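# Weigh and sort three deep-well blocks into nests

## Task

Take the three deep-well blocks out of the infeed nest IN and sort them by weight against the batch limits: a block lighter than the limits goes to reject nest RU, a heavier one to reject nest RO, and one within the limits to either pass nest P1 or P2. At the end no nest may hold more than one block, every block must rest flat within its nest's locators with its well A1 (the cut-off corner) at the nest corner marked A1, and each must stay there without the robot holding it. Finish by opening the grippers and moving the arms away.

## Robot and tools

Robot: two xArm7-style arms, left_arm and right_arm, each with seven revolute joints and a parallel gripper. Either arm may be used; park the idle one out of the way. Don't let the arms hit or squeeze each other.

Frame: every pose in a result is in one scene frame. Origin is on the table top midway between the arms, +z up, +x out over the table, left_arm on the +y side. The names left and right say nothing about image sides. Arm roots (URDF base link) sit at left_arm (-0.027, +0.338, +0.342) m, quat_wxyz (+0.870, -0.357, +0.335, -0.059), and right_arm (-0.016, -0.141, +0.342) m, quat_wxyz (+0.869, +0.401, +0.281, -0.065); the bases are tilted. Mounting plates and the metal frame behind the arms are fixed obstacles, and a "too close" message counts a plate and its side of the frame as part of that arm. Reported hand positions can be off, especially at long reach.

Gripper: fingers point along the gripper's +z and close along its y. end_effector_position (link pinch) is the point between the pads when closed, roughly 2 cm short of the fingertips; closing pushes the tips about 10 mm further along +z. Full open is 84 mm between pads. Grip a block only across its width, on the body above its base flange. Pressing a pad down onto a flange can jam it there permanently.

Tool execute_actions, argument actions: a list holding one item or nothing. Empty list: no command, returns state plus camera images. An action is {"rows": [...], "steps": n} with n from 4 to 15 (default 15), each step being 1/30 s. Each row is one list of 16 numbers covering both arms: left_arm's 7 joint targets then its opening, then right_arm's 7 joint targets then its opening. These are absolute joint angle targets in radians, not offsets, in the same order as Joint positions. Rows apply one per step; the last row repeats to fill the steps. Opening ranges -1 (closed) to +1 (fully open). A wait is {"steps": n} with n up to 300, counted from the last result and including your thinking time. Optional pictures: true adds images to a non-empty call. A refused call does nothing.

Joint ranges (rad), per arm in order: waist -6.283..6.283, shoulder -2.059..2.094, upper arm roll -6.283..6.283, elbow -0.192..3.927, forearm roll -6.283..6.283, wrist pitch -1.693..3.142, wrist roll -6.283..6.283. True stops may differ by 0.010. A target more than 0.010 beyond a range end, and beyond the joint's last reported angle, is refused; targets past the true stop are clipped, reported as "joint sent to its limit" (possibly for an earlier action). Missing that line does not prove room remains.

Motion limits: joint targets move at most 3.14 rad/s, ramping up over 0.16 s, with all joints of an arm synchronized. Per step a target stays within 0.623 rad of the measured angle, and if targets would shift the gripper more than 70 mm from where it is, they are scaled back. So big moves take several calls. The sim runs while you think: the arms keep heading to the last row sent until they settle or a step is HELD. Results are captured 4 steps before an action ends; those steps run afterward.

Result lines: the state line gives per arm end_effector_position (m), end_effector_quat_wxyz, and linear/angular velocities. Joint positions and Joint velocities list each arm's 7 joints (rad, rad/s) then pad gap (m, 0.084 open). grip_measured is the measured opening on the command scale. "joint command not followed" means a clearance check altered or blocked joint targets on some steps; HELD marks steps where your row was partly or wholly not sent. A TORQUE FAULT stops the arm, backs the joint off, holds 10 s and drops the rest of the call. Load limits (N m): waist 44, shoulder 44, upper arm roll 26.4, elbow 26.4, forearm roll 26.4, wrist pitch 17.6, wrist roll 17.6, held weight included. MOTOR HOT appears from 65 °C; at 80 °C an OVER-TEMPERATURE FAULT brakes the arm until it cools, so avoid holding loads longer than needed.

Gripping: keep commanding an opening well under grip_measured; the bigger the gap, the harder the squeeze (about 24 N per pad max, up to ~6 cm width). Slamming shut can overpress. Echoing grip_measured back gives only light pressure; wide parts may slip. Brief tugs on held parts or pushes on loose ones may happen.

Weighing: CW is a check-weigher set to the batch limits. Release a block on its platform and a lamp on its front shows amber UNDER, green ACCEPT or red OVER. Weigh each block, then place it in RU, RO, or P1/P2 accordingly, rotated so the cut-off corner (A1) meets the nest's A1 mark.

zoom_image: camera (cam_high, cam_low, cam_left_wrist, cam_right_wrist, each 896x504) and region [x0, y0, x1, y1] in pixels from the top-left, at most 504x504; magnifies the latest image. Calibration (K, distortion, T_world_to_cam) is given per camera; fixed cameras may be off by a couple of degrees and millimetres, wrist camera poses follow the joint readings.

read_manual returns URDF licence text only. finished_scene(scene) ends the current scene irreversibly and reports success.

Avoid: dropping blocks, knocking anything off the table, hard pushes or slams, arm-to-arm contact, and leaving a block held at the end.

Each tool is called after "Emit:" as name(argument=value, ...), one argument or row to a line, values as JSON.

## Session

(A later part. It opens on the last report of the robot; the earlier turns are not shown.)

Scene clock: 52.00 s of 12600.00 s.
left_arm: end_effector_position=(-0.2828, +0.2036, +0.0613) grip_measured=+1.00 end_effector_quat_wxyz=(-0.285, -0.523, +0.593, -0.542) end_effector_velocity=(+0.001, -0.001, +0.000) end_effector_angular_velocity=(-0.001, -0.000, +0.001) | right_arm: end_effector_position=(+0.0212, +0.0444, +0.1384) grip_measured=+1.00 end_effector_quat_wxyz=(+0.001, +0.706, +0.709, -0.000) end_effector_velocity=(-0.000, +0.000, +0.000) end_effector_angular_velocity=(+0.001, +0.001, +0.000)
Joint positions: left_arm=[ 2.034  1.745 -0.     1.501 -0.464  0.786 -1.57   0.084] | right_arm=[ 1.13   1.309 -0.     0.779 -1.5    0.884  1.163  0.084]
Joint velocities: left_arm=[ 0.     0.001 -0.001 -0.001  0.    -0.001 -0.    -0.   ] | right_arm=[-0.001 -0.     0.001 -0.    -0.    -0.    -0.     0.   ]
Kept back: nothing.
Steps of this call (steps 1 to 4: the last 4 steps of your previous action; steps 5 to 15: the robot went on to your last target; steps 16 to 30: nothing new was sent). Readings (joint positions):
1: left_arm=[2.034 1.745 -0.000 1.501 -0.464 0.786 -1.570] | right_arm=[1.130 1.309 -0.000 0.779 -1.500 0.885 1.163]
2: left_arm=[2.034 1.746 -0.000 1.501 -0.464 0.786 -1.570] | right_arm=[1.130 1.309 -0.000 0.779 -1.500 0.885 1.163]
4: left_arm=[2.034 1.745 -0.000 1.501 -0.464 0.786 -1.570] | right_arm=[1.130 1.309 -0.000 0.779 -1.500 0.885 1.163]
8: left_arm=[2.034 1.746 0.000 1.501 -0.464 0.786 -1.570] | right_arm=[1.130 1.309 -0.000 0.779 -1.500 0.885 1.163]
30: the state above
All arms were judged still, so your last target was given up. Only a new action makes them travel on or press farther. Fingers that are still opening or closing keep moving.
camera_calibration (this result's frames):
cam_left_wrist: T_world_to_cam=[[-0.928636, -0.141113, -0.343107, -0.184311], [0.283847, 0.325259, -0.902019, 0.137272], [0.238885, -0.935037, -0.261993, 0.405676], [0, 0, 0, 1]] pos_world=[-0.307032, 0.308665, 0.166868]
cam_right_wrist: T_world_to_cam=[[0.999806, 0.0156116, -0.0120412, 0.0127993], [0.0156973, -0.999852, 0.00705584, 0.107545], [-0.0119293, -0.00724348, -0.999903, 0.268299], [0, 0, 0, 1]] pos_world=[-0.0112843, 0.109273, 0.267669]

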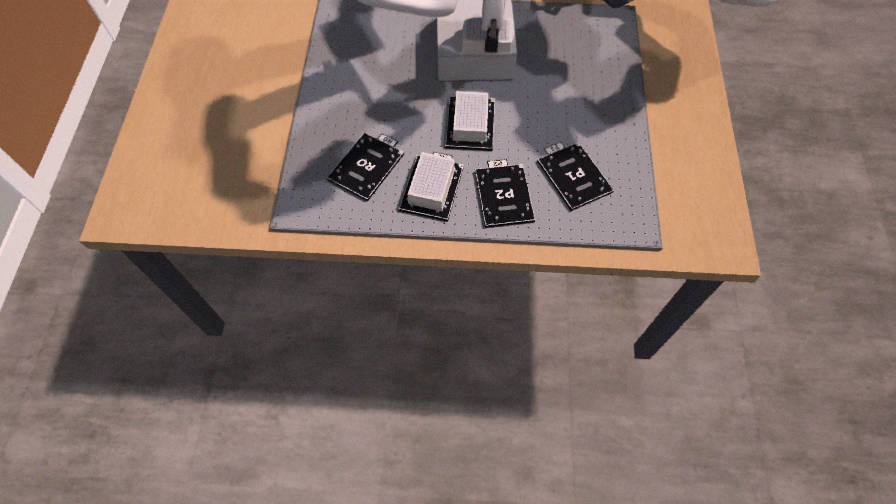

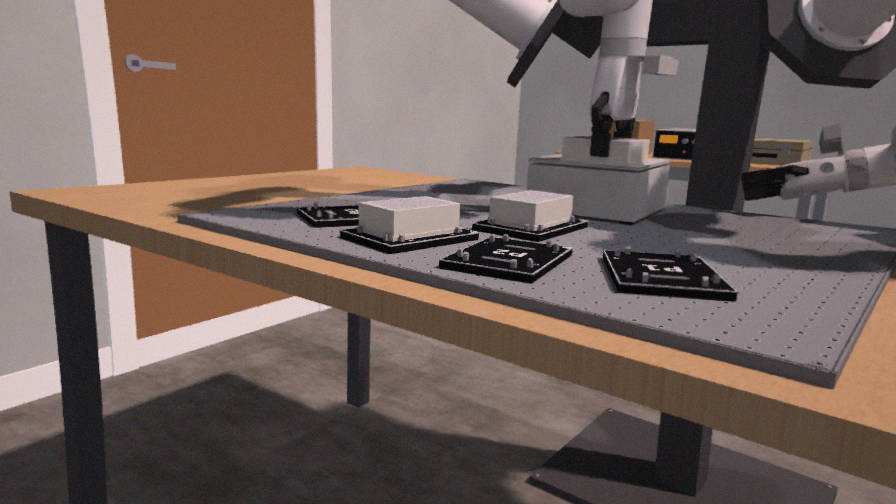

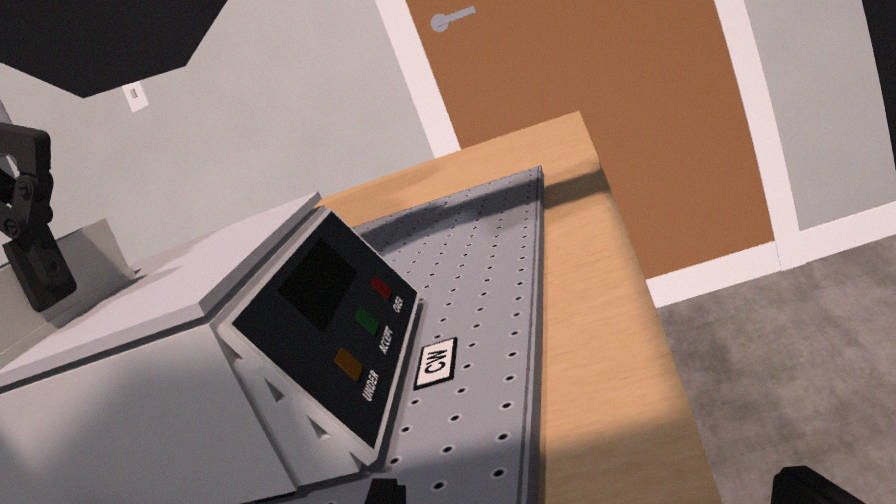

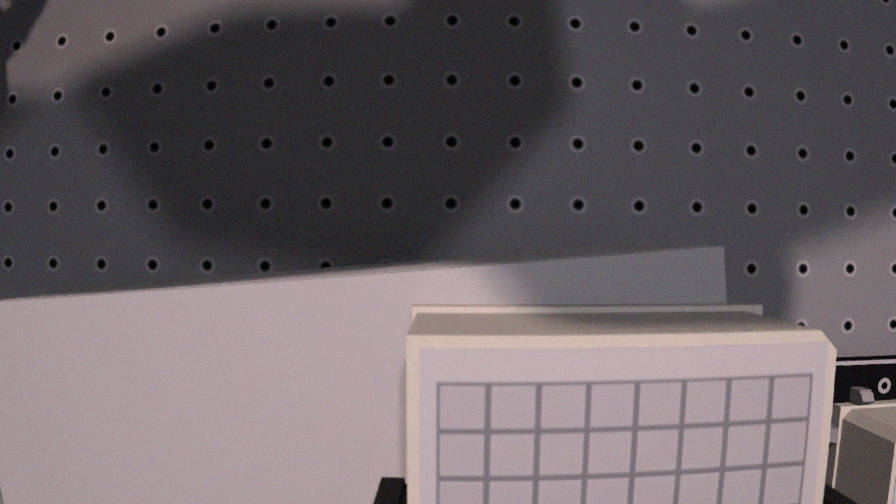

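Emit:
execute_actions(
  actions=[
    {"steps":30},
  ],
  pictures=true,
)

Scene clock: 53.00 s of 12600.00 s.
left_arm: end_effector_position=(-0.2828, +0.2036, +0.0613) grip_measured=+1.00 end_effector_quat_wxyz=(-0.285, -0.523, +0.593, -0.542) end_effector_velocity=(+0.001, -0.000, -0.000) end_effector_angular_velocity=(+0.000, -0.001, +0.002) | right_arm: end_effector_position=(+0.0212, +0.0444, +0.1384) grip_measured=+1.00 end_effector_quat_wxyz=(+0.001, +0.706, +0.709, -0.000) end_effector_velocity=(+0.001, -0.000, -0.001) end_effector_angular_velocity=(-0.001, -0.003, -0.002)
Joint positions: left_arm=[ 2.034  1.746  0.     1.501 -0.464  0.786 -1.57   0.084] | right_arm=[ 1.13   1.309  0.     0.779 -1.5    0.885  1.163  0.084]
Joint velocities: left_arm=[ 0.     0.    -0.001 -0.    -0.     0.001  0.     0.   ] | right_arm=[ 0.002  0.    -0.003  0.    -0.001  0.001  0.002  0.   ]
Kept back: nothing.
Steps of this call (steps 1 to 30: nothing new was sent). Readings (joint positions):
1: left_arm=[2.034 1.746 -0.000 1.501 -0.464 0.786 -1.570] | right_arm=[1.130 1.309 -0.000 0.779 -1.500 0.885 1.163]
2: left_arm=[2.034 1.746 0.000 1.501 -0.464 0.786 -1.570] | right_arm=[1.130 1.309 0.000 0.779 -1.500 0.885 1.163]
4: left_arm=[2.034 1.746 -0.000 1.501 -0.464 0.786 -1.570] | right_arm=[1.130 1.309 -0.000 0.779 -1.500 0.885 1.163]
8: left_arm=[2.034 1.746 -0.000 1.501 -0.464 0.786 -1.570] | right_arm=[1.130 1.309 -0.000 0.779 -1.500 0.884 1.163]
30: the state above
camera_calibration (this result's frames):
cam_left_wrist: T_world_to_cam=[[-0.928636, -0.141113, -0.343107, -0.184311], [0.283847, 0.325259, -0.902019, 0.137272], [0.238885, -0.935037, -0.261993, 0.405676], [0, 0, 0, 1]] pos_world=[-0.307032, 0.308665, 0.166868]
cam_right_wrist: T_world_to_cam=[[0.999806, 0.015612, -0.0120414, 0.0127994], [0.0156978, -0.999852, 0.00705609, 0.107545], [-0.0119294, -0.00724374, -0.999903, 0.268299], [0, 0, 0, 1]] pos_world=[-0.0112845, 0.109273, 0.267668]

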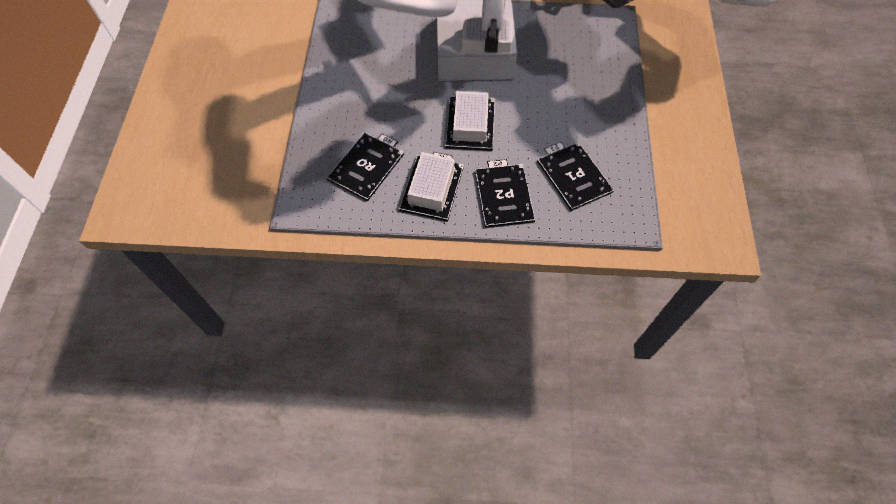

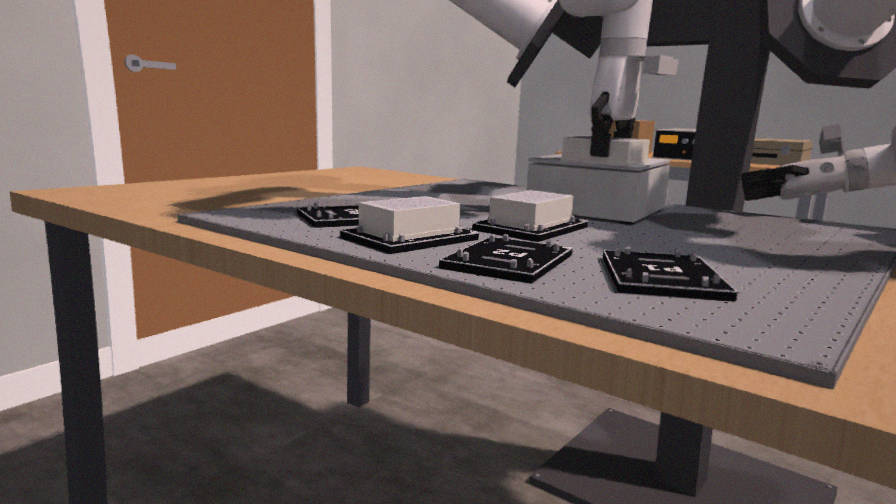

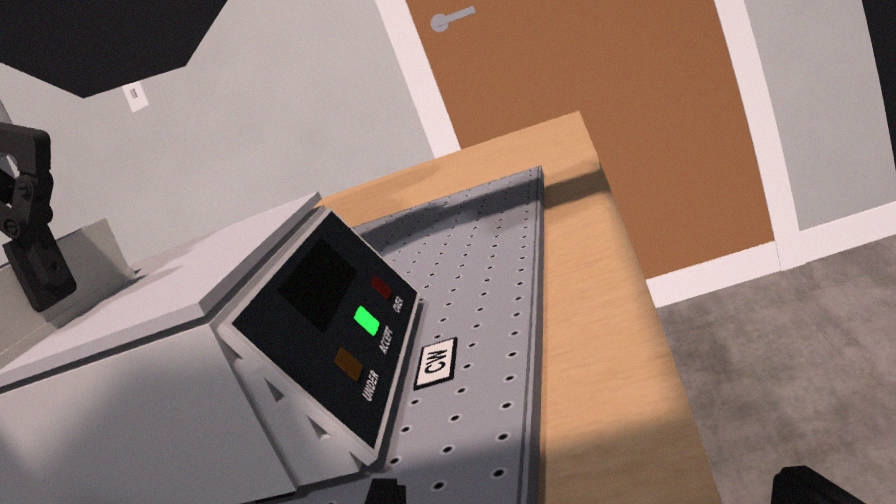

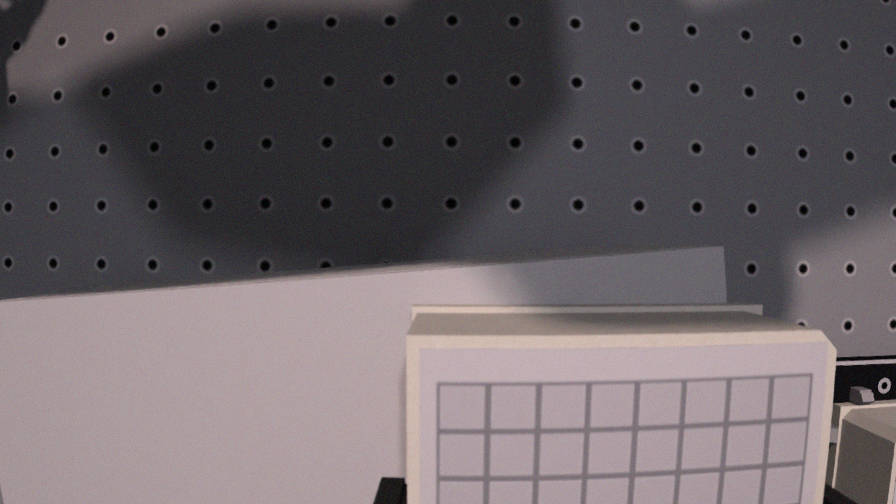

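ACCEPT → P2; third must be weighed too.

Emit:
execute_actions(
  actions=[
    {"rows":[[2.034,1.7455,0,1.501,-0.464,0.786,-1.57,1,1.13,1.309,0,0.779,-1.5,0.8845,1.163,0.6],[2.034,1.7455,0,1.501,-0.464,0.786,-1.57,1,1.13,1.309,0,0.779,-1.5,0.8845,1.163,0.2],[2.034,1.7455,0,1.501,-0.464,0.786,-1.57,1,1.13,1.309,0,0.779,-1.5,0.8845,1.163,0.2],[2.034,1.7455,0,1.501,-0.464,0.786,-1.57,1,1.13,1.309,0,0.779,-1.5,0.8845,1.163,0.2],[2.034,1.7455,0,1.501,-0.464,0.786,-1.57,1,1.13,1.309,0,0.779,-1.5,0.8845,1.163,0.2],[2.034,1.7455,0,1.501,-0.464,0.786,-1.57,1,1.13,1.309,0,0.779,-1.5,0.8845,1.163,0.2],[2.034,1.7455,0,1.501,-0.464,0.786,-1.57,1,1.13,1.309,0,0.779,-1.5,0.8845,1.163,0.2],[2.034,1.7455,0,1.501,-0.464,0.786,-1.57,1,1.204,1.213,0,0.734,-1.409,0.836,1.163,0.2]],"steps":15},
  ],
)

Emit:
execute_actions(
  actions=[
    {"rows":[[2.034,1.7455,0,1.501,-0.464,0.786,-1.57,1,0.88,0.72,0,0.623,-1.44,1.0,0,0.2]],"steps":15},
  ],
)

Emit:
execute_actions(
  actions=[
    {"rows":[[2.034,1.7455,0,1.501,-0.464,0.786,-1.57,1,0.64,0.967,0,1.283,-1.425,1.042,-1.555,0.2]],"steps":15},
  ],
)

Emit:
execute_actions(
  actions=[
    {"steps":12},
  ],
)

Emit:
execute_actions(
  actions=[
    {"rows":[[2.034,1.7455,0,1.501,-0.464,0.786,-1.57,1,0.5573,1.046,0,1.3575,-1.505,1.0143,-1.551,0.2]],"steps":15},
  ],
)

Emit:
execute_actions(
  actions=[
    {"steps":8},
  ],
  pictures=true,
)

Scene clock: 53.83 s of 12600.00 s.
left_arm: end_effector_position=(-0.2828, +0.2036, +0.0613) grip_measured=+1.00 end_effector_quat_wxyz=(-0.285, -0.523, +0.593, -0.542) end_effector_velocity=(+0.000, -0.001, +0.001) end_effector_angular_velocity=(-0.001, +0.001, +0.001) | right_arm: end_effector_position=(+0.0269, +0.0435, +0.1552) grip_measured=+0.96 end_effector_quat_wxyz=(-0.004, +0.718, +0.696, -0.001) end_effector_velocity=(+0.083, +0.080, +0.274) end_effector_angular_velocity=(+0.311, +0.042, -0.469)
Joint positions: left_arm=[ 2.034  1.746 -0.     1.501 -0.464  0.786 -1.57   0.084] | right_arm=[ 1.176  1.25  -0.004  0.747 -1.441  0.854  1.163  0.083]
Joint velocities: left_arm=[ 0.     0.001  0.001 -0.    -0.     0.    -0.    -0.   ] | right_arm=[ 0.606 -0.819  0.064 -0.322  0.681 -0.349  0.     0.   ]
Steps of this call (steps 1 to 14: nothing new was sent; steps 15 to 25: the first 11 steps of this action). Readings (joint positions):
15: left_arm=[2.034 1.745 -0.000 1.501 -0.464 0.786 -1.570] | right_arm=[1.130 1.309 0.000 0.779 -1.500 0.884 1.163]
16: left_arm=[2.034 1.746 -0.000 1.501 -0.464 0.786 -1.570] | right_arm=[1.130 1.309 0.000 0.779 -1.500 0.885 1.163]
18: left_arm=[2.034 1.746 0.000 1.501 -0.464 0.786 -1.570] | right_arm=[1.130 1.309 0.000 0.779 -1.500 0.885 1.163]
22: left_arm=[2.034 1.746 -0.000 1.501 -0.464 0.786 -1.570] | right_arm=[1.131 1.308 -0.000 0.779 -1.499 0.884 1.163]
25: the state above

Scene clock: 54.33 s of 12600.00 s.
left_arm: end_effector_position=(-0.2828, +0.2036, +0.0613) grip_measured=+1.00 end_effector_quat_wxyz=(-0.285, -0.523, +0.593, -0.542) end_effector_velocity=(+0.001, -0.000, -0.001) end_effector_angular_velocity=(+0.000, -0.002, +0.002) | right_arm: end_effector_position=(+0.1532, +0.0332, +0.1904) grip_measured=+0.96 end_effector_quat_wxyz=(-0.011, +0.625, +0.781, +0.009) end_effector_velocity=(+0.349, -0.144, +0.018) end_effector_angular_velocity=(-0.083, -0.077, +1.936)
Joint positions: left_arm=[ 2.034  1.746 -0.     1.501 -0.464  0.786 -1.57   0.084] | right_arm=[ 0.975  0.866 -0.001  0.657 -1.432  0.953  0.567  0.083]
Joint velocities: left_arm=[-0.    -0.    -0.002 -0.001  0.     0.001 -0.    -0.   ] | right_arm=[-0.664 -1.019 -0.001 -0.245 -0.055  0.327 -2.891  0.   ]
Steps of this call (steps 1 to 4: the last 4 steps of your previous action; steps 5 to 15: the first 11 steps of this action). Readings (joint positions):
5: left_arm=[2.034 1.746 -0.000 1.501 -0.464 0.786 -1.570] | right_arm=[1.204 1.211 0.001 0.735 -1.410 0.837 1.162]
6: left_arm=[2.034 1.746 0.000 1.501 -0.464 0.786 -1.570] | right_arm=[1.198 1.206 0.001 0.731 -1.411 0.841 1.151]
8: left_arm=[2.034 1.746 -0.000 1.501 -0.464 0.786 -1.570] | right_arm=[1.160 1.154 0.004 0.714 -1.416 0.862 1.077]
12: left_arm=[2.034 1.746 0.000 1.501 -0.464 0.786 -1.570] | right_arm=[1.046 0.975 -0.001 0.684 -1.426 0.917 0.821]
15: the state above

Scene clock: 54.83 s of 12600.00 s.
left_arm: end_effector_position=(-0.2828, +0.2036, +0.0613) grip_measured=+1.00 end_effector_quat_wxyz=(-0.285, -0.523, +0.593, -0.542) end_effector_velocity=(+0.000, -0.001, +0.000) end_effector_angular_velocity=(-0.001, +0.000, +0.001) | right_arm: end_effector_position=(+0.3135, +0.0734, +0.1550) grip_measured=+0.96 end_effector_quat_wxyz=(-0.006, +0.384, +0.923, +0.004) end_effector_velocity=(+0.390, +0.128, -0.141) end_effector_angular_velocity=(-0.021, -0.042, +1.221)
Joint positions: left_arm=[ 2.034  1.745  0.     1.501 -0.464  0.786 -1.57   0.084] | right_arm=[ 0.74   0.871  0.001  1.008 -1.431  1.023 -0.406  0.083]
Joint velocities: left_arm=[ 0.     0.001  0.     0.    -0.     0.    -0.    -0.   ] | right_arm=[-0.441  0.429 -0.006  1.214  0.024  0.083 -2.134 -0.   ]
Steps of this call (steps 1 to 4: the last 4 steps of your previous action; steps 5 to 15: the first 11 steps of this action). Readings (joint positions):
5: left_arm=[2.034 1.746 0.000 1.501 -0.464 0.786 -1.570] | right_arm=[0.894 0.743 -0.002 0.629 -1.439 0.993 0.110]
6: left_arm=[2.034 1.746 -0.000 1.501 -0.464 0.786 -1.570] | right_arm=[0.883 0.736 -0.001 0.633 -1.439 0.997 0.058]
8: left_arm=[2.034 1.746 0.000 1.501 -0.464 0.786 -1.570] | right_arm=[0.852 0.756 0.001 0.689 -1.437 1.003 -0.019]
12: left_arm=[2.034 1.745 -0.000 1.501 -0.464 0.786 -1.570] | right_arm=[0.786 0.826 0.001 0.883 -1.434 1.014 -0.216]
15: the state above

Scene clock: 55.23 s of 12600.00 s.
left_arm: end_effector_position=(-0.2828, +0.2036, +0.0613) grip_measured=+1.00 end_effector_quat_wxyz=(-0.285, -0.523, +0.593, -0.542) end_effector_velocity=(-0.000, +0.000, +0.000) end_effector_angular_velocity=(-0.001, +0.000, -0.000) | right_arm: end_effector_position=(+0.4000, +0.0894, +0.1197) grip_measured=+0.96 end_effector_quat_wxyz=(-0.001, -0.045, +0.999, -0.001) end_effector_velocity=(+0.034, +0.010, -0.009) end_effector_angular_velocity=(+0.009, -0.005, +1.284)
Joint positions: left_arm=[ 2.034  1.746  0.     1.501 -0.464  0.786 -1.57   0.084] | right_arm=[ 0.642  0.965  0.     1.276 -1.425  1.042 -1.488  0.083]
Joint velocities: left_arm=[-0.    -0.     0.001  0.     0.     0.001 -0.     0.   ] | right_arm=[-0.033  0.042  0.011  0.112  0.003  0.005 -1.36  -0.   ]
Kept back: nothing.
Steps of this call (steps 1 to 4: the last 4 steps of your previous action; steps 5 to 12: the robot went on to your last target). Readings (joint positions):
1: left_arm=[2.034 1.746 -0.000 1.501 -0.464 0.786 -1.570] | right_arm=[0.726 0.885 0.000 1.048 -1.430 1.026 -0.481]
2: left_arm=[2.034 1.745 -0.000 1.501 -0.464 0.786 -1.570] | right_arm=[0.712 0.898 0.000 1.086 -1.429 1.028 -0.564]
4: left_arm=[2.034 1.746 0.000 1.501 -0.464 0.786 -1.570] | right_arm=[0.686 0.923 -0.000 1.158 -1.428 1.033 -0.753]
8: left_arm=[2.034 1.746 0.000 1.501 -0.464 0.786 -1.570] | right_arm=[0.653 0.953 -0.002 1.246 -1.426 1.040 -1.167]
12: the state above

Scene clock: 55.60 s of 12600.00 s.
left_arm: end_effector_position=(-0.2828, +0.2036, +0.0613) grip_measured=+1.00 end_effector_quat_wxyz=(-0.285, -0.523, +0.593, -0.542) end_effector_velocity=(+0.001, -0.001, +0.001) end_effector_angular_velocity=(-0.002, +0.000, +0.003) | right_arm: end_effector_position=(+0.4058, +0.0922, +0.0755) grip_measured=+0.96 end_effector_quat_wxyz=(-0.000, -0.075, +0.997, +0.000) end_effector_velocity=(+0.027, +0.065, +0.074) end_effector_angular_velocity=(+0.149, -0.069, +0.005)
Joint positions: left_arm=[ 2.034  1.746 -0.     1.501 -0.464  0.786 -1.57   0.084] | right_arm=[ 0.558  1.046  0.001  1.357 -1.505  1.014 -1.551  0.083]
Joint velocities: left_arm=[ 0.     0.001  0.001 -0.001  0.     0.001  0.    -0.   ] | right_arm=[ 0.061 -0.025  0.096  0.03  -0.001 -0.019 -0.003  0.   ]
Steps of this call (steps 1 to 11: the first 11 steps of this action). Readings (joint positions):
1: left_arm=[2.034 1.745 -0.000 1.501 -0.464 0.786 -1.570] | right_arm=[0.641 0.967 0.001 1.280 -1.426 1.041 -1.523]
2: left_arm=[2.034 1.746 0.000 1.501 -0.464 0.786 -1.570] | right_arm=[0.633 0.975 0.003 1.290 -1.435 1.037 -1.539]
4: left_arm=[2.034 1.746 -0.000 1.501 -0.464 0.786 -1.570] | right_arm=[0.590 1.018 0.009 1.335 -1.480 1.021 -1.548]
8: left_arm=[2.034 1.745 0.000 1.501 -0.464 0.786 -1.570] | right_arm=[0.552 1.049 -0.010 1.353 -1.504 1.017 -1.550]
11: the state above

Scene clock: 55.87 s of 12600.00 s.
left_arm: end_effector_position=(-0.2828, +0.2036, +0.0613) grip_measured=+1.00 end_effector_quat_wxyz=(-0.285, -0.523, +0.593, -0.542) end_effector_velocity=(-0.001, +0.001, -0.001) end_effector_angular_velocity=(+0.002, +0.000, -0.002) | right_arm: end_effector_position=(+0.4060, +0.0912, +0.0745) grip_measured=+0.96 end_effector_quat_wxyz=(-0.001, -0.075, +0.997, -0.001) end_effector_velocity=(+0.000, -0.001, -0.002) end_effector_angular_velocity=(-0.001, +0.001, -0.001)
Joint positions: left_arm=[ 2.034  1.746  0.     1.501 -0.464  0.786 -1.57   0.084] | right_arm=[ 0.557  1.046 -0.001  1.357 -1.505  1.014 -1.551  0.083]
Joint velocities: left_arm=[ 0.    -0.001 -0.     0.001  0.    -0.001 -0.     0.   ] | right_arm=[-0.003  0.002 -0.     0.002 -0.001 -0.    -0.     0.   ]
Kept back: nothing.
Steps of this call (steps 1 to 4: the last 4 steps of your previous action; steps 5 to 8: the robot went on to your last target). Readings (joint positions):
1: left_arm=[2.034 1.745 0.000 1.501 -0.464 0.786 -1.570] | right_arm=[0.559 1.045 0.004 1.358 -1.505 1.014 -1.551]
2: left_arm=[2.034 1.745 0.000 1.501 -0.464 0.786 -1.570] | right_arm=[0.560 1.045 0.004 1.358 -1.505 1.014 -1.551]
4: left_arm=[2.034 1.745 -0.000 1.501 -0.464 0.786 -1.570] | right_arm=[0.559 1.045 0.003 1.358 -1.505 1.014 -1.551]
8: the state above
camera_calibration (this result's frames):
cam_left_wrist: T_world_to_cam=[[-0.928636, -0.141113, -0.343106, -0.184311], [0.283846, 0.325259, -0.902019, 0.137272], [0.238885, -0.935037, -0.261993, 0.405676], [0, 0, 0, 1]] pos_world=[-0.307032, 0.308664, 0.166868]
cam_right_wrist: T_world_to_cam=[[-0.160577, 0.98693, -0.0135885, 0.00926449], [0.987002, 0.16065, 0.00440672, -0.35126], [0.00653212, -0.0127043, -0.999898, 0.202375], [0, 0, 0, 1]] pos_world=[0.34686, 0.0498575, 0.204028]

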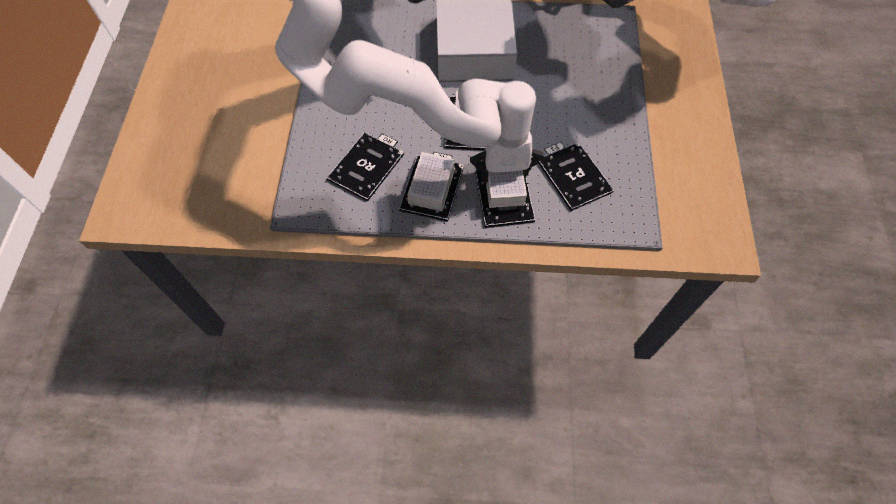

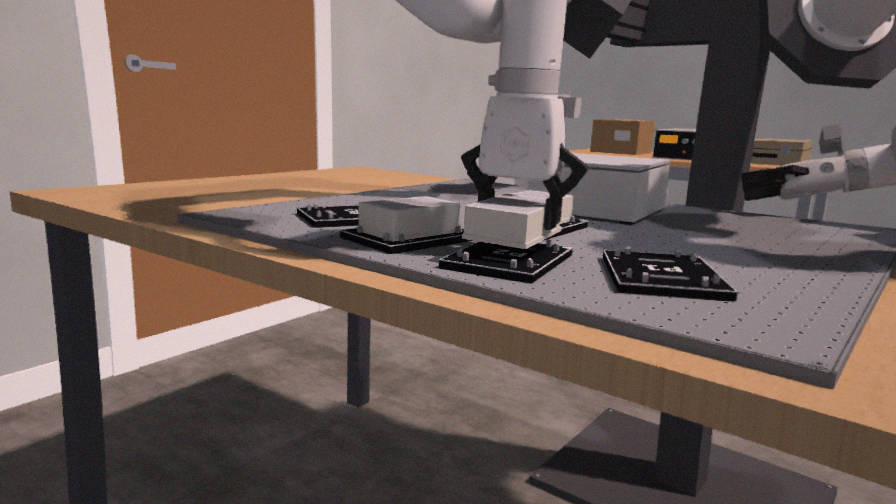

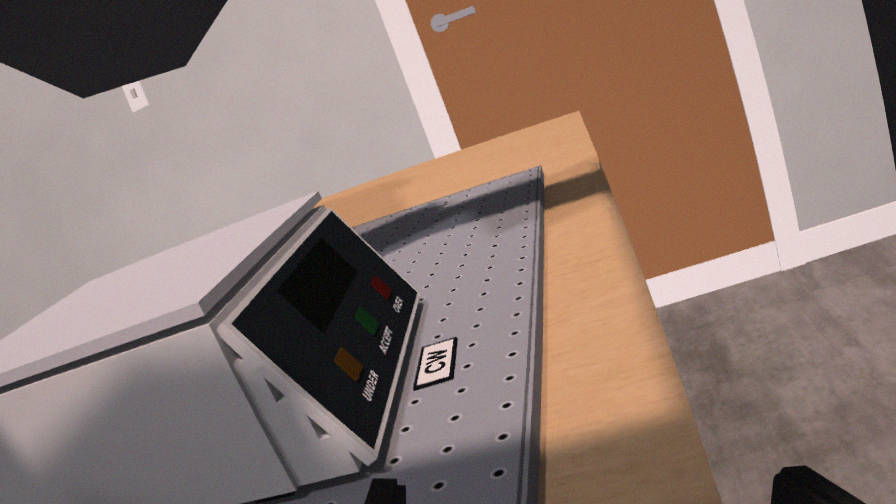

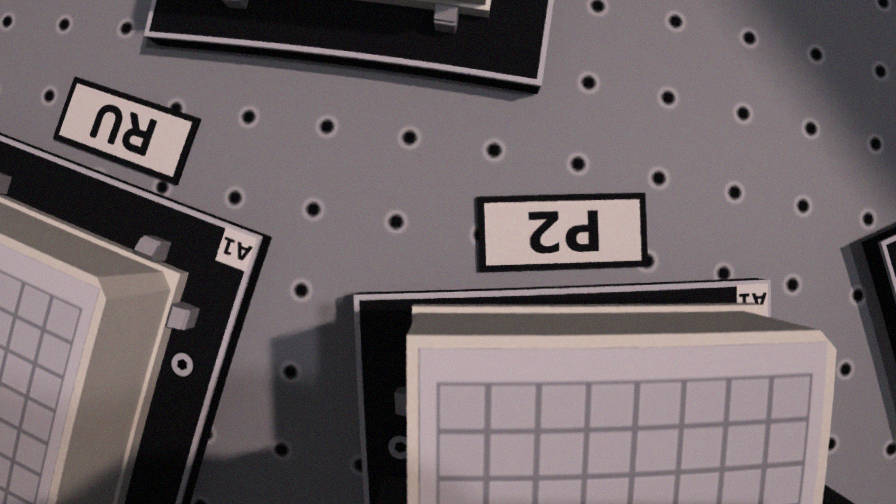

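Emit:
execute_actions(
  actions=[
    {"rows":[[2.034,1.7455,0,1.501,-0.464,0.786,-1.57,1,0.5573,1.0535,0,1.398,-1.486,1.0143,-1.622,0.2]],"steps":15},
  ],
  pictures=true,
)

Scene clock: 56.40 s of 12600.00 s.
left_arm: end_effector_position=(-0.2828, +0.2036, +0.0613) grip_measured=+1.00 end_effector_quat_wxyz=(-0.285, -0.523, +0.593, -0.542) end_effector_velocity=(+0.000, +0.000, +0.000) end_effector_angular_velocity=(-0.001, -0.000, +0.001) | right_arm: end_effector_position=(+0.4198, +0.0945, +0.0758) grip_measured=+0.96 end_effector_quat_wxyz=(-0.000, -0.092, +0.996, +0.001) end_effector_velocity=(-0.013, +0.001, -0.004) end_effector_angular_velocity=(-0.005, +0.015, +0.019)
Joint positions: left_arm=[ 2.034  1.745  0.     1.501 -0.464  0.786 -1.57   0.084] | right_arm=[ 0.557  1.054  0.     1.397 -1.486  1.014 -1.622  0.083]
Joint velocities: left_arm=[-0.    -0.001  0.001 -0.001 -0.     0.002  0.     0.   ] | right_arm=[-0.002  0.01  -0.    -0.012  0.003  0.    -0.003  0.   ]
Steps of this call (steps 1 to 5: the robot went on to your last target; steps 6 to 16: the first 11 steps of this action). Readings (joint positions):
6: left_arm=[2.034 1.746 0.000 1.501 -0.464 0.786 -1.570] | right_arm=[0.558 1.046 0.000 1.358 -1.505 1.014 -1.552]
7: left_arm=[2.034 1.746 -0.000 1.501 -0.464 0.786 -1.570] | right_arm=[0.557 1.047 0.000 1.362 -1.502 1.014 -1.563]
9: left_arm=[2.034 1.746 0.000 1.501 -0.464 0.786 -1.570] | right_arm=[0.557 1.053 -0.000 1.385 -1.491 1.014 -1.602]
13: left_arm=[2.034 1.745 -0.000 1.501 -0.464 0.786 -1.570] | right_arm=[0.557 1.052 0.000 1.400 -1.486 1.014 -1.621]
16: the state above
camera_calibration (this result's frames):
cam_left_wrist: T_world_to_cam=[[-0.928636, -0.141113, -0.343107, -0.184311], [0.283847, 0.325259, -0.902019, 0.137272], [0.238885, -0.935037, -0.261993, 0.405676], [0, 0, 0, 1]] pos_world=[-0.307032, 0.308665, 0.166868]
cam_right_wrist: T_world_to_cam=[[-0.193744, 0.980996, -0.0104509, 0.0224425], [0.981024, 0.193808, 0.00555385, -0.366115], [0.00747378, -0.00917655, -0.99993, 0.20283], [0, 0, 0, 1]] pos_world=[0.361999, 0.0508014, 0.205084]

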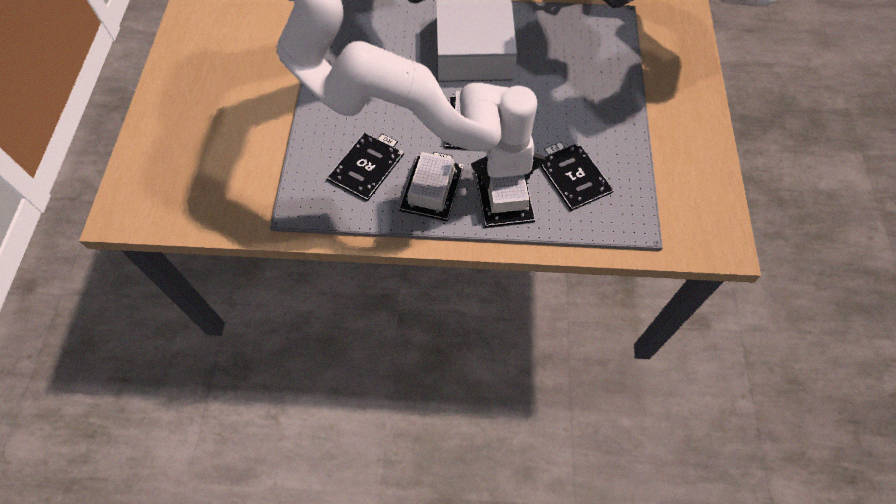

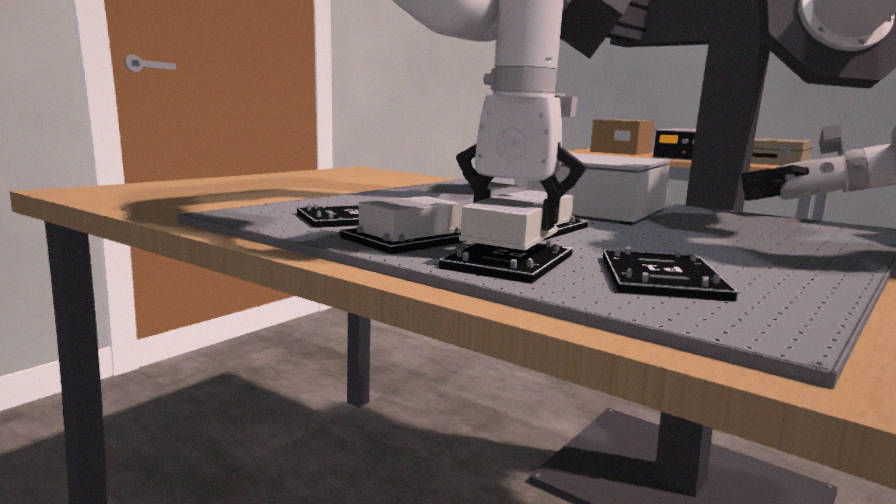

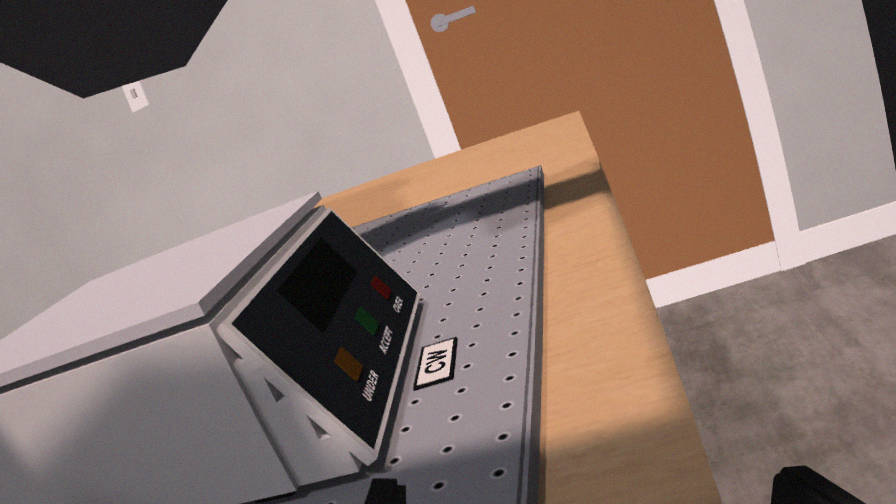

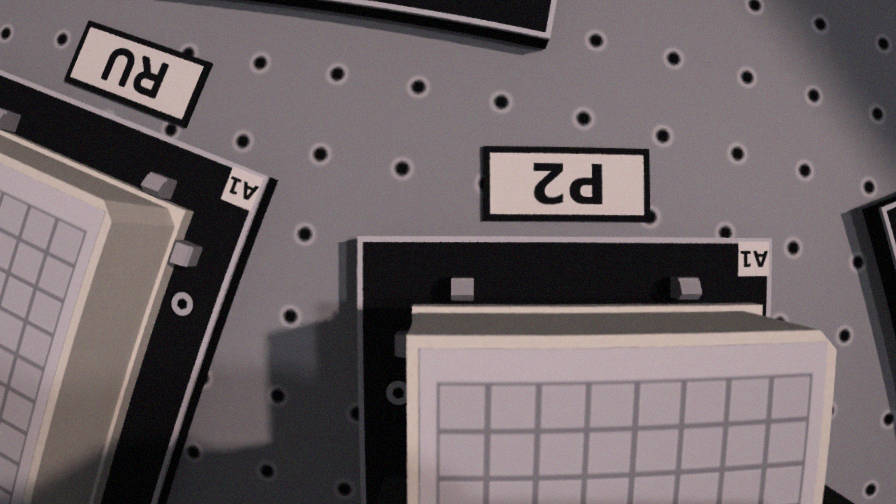

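Emit:
execute_actions(
  actions=[
    {"rows":[[2.034,1.7455,0,1.501,-0.464,0.786,-1.57,1,0.5484,1.0661,0,1.412,-1.494,1.0108,-1.618,0.2],[2.034,1.7455,0,1.501,-0.464,0.786,-1.57,1,0.5484,1.0661,0,1.412,-1.494,1.0108,-1.618,0.2],[2.034,1.7455,0,1.501,-0.464,0.786,-1.57,1,0.5484,1.0661,0,1.412,-1.494,1.0108,-1.618,0.2],[2.034,1.7455,0,1.501,-0.464,0.786,-1.57,1,0.5377,1.0762,0,1.4217,-1.504,1.0073,-1.6175,0.2]],"steps":15},
  ],
  pictures=true,
)

Scene clock: 56.93 s of 12600.00 s.
left_arm: end_effector_position=(-0.2828, +0.2036, +0.0613) grip_measured=+1.00 end_effector_quat_wxyz=(-0.285, -0.523, +0.593, -0.542) end_effector_velocity=(+0.000, -0.000, -0.000) end_effector_angular_velocity=(+0.000, -0.000, +0.001) | right_arm: end_effector_position=(+0.4211, +0.0951, +0.0640) grip_measured=+0.96 end_effector_quat_wxyz=(-0.000, -0.088, +0.996, +0.001) end_effector_velocity=(+0.008, +0.016, +0.018) end_effector_angular_velocity=(+0.036, -0.018, -0.000)
Joint positions: left_arm=[ 2.034  1.745 -0.     1.501 -0.464  0.786 -1.57   0.084] | right_arm=[ 0.537  1.076 -0.001  1.421 -1.504  1.007 -1.618  0.083]
Joint velocities: left_arm=[ 0.  0. -0. -0. -0.  0.  0. -0.] | right_arm=[ 0.013 -0.006  0.024  0.008 -0.002 -0.005 -0.     0.   ]
Steps of this call (steps 1 to 4: the last 4 steps of your previous action; step 5: the robot went on to your last target; steps 6 to 16: the first 11 steps of this action). Readings (joint positions):
6: left_arm=[2.034 1.746 0.000 1.501 -0.464 0.786 -1.570] | right_arm=[0.557 1.054 0.000 1.399 -1.486 1.014 -1.622]
7: left_arm=[2.034 1.745 -0.000 1.501 -0.464 0.786 -1.570] | right_arm=[0.555 1.057 0.001 1.403 -1.489 1.013 -1.620]
9: left_arm=[2.034 1.745 -0.000 1.501 -0.464 0.786 -1.570] | right_arm=[0.550 1.064 0.000 1.410 -1.493 1.011 -1.619]
13: left_arm=[2.034 1.746 0.000 1.501 -0.464 0.786 -1.570] | right_arm=[0.538 1.076 -0.002 1.420 -1.503 1.008 -1.618]
16: the state above
camera_calibration (this result's frames):
cam_left_wrist: T_world_to_cam=[[-0.928636, -0.141113, -0.343107, -0.18431], [0.283847, 0.325259, -0.902019, 0.137272], [0.238885, -0.935037, -0.261993, 0.405676], [0, 0, 0, 1]] pos_world=[-0.307032, 0.308665, 0.166868]
cam_right_wrist: T_world_to_cam=[[-0.187282, 0.982245, -0.0110031, 0.0192419], [0.982277, 0.187351, 0.00557394, -0.367283], [0.00753642, -0.00976424, -0.999924, 0.191086], [0, 0, 0, 1]] pos_world=[0.362937, 0.0517763, 0.19333]

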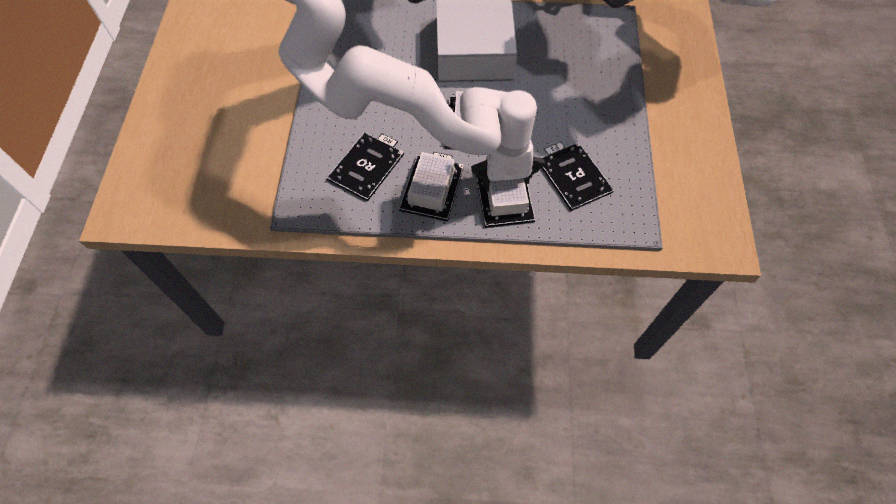

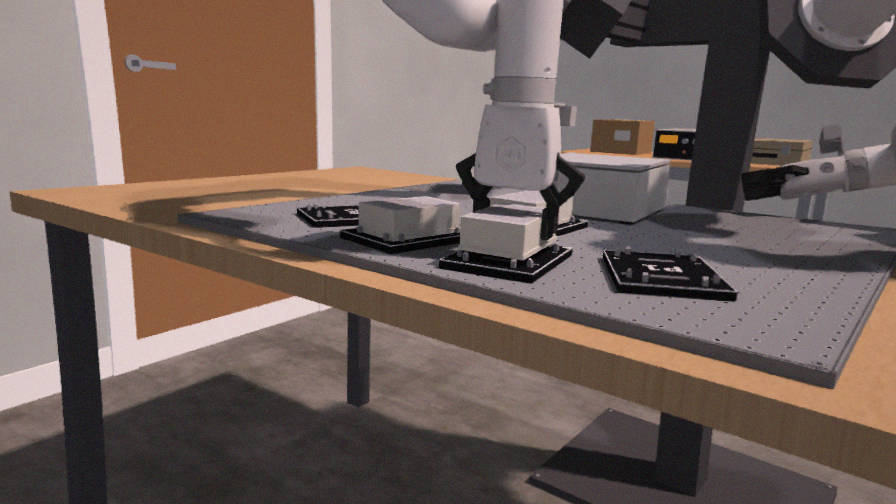

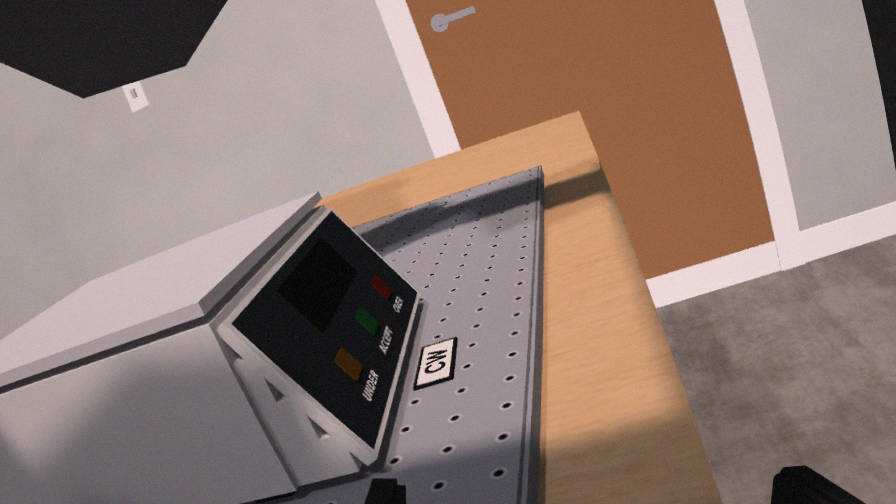

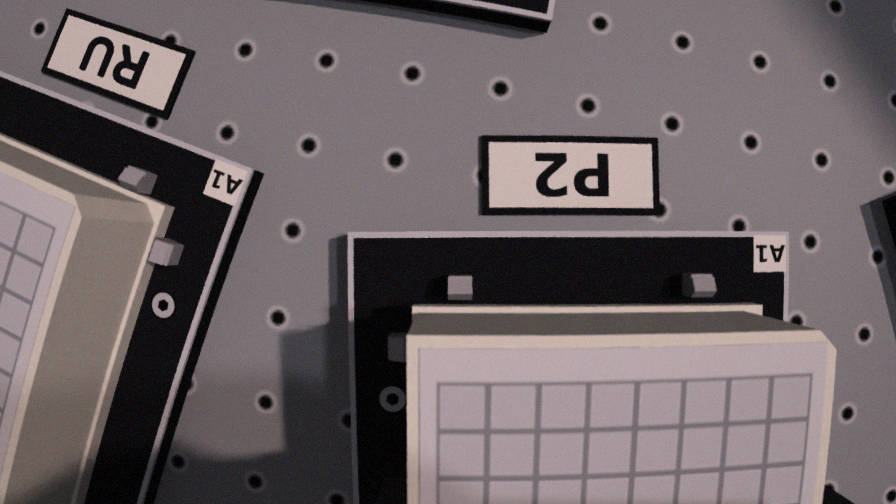

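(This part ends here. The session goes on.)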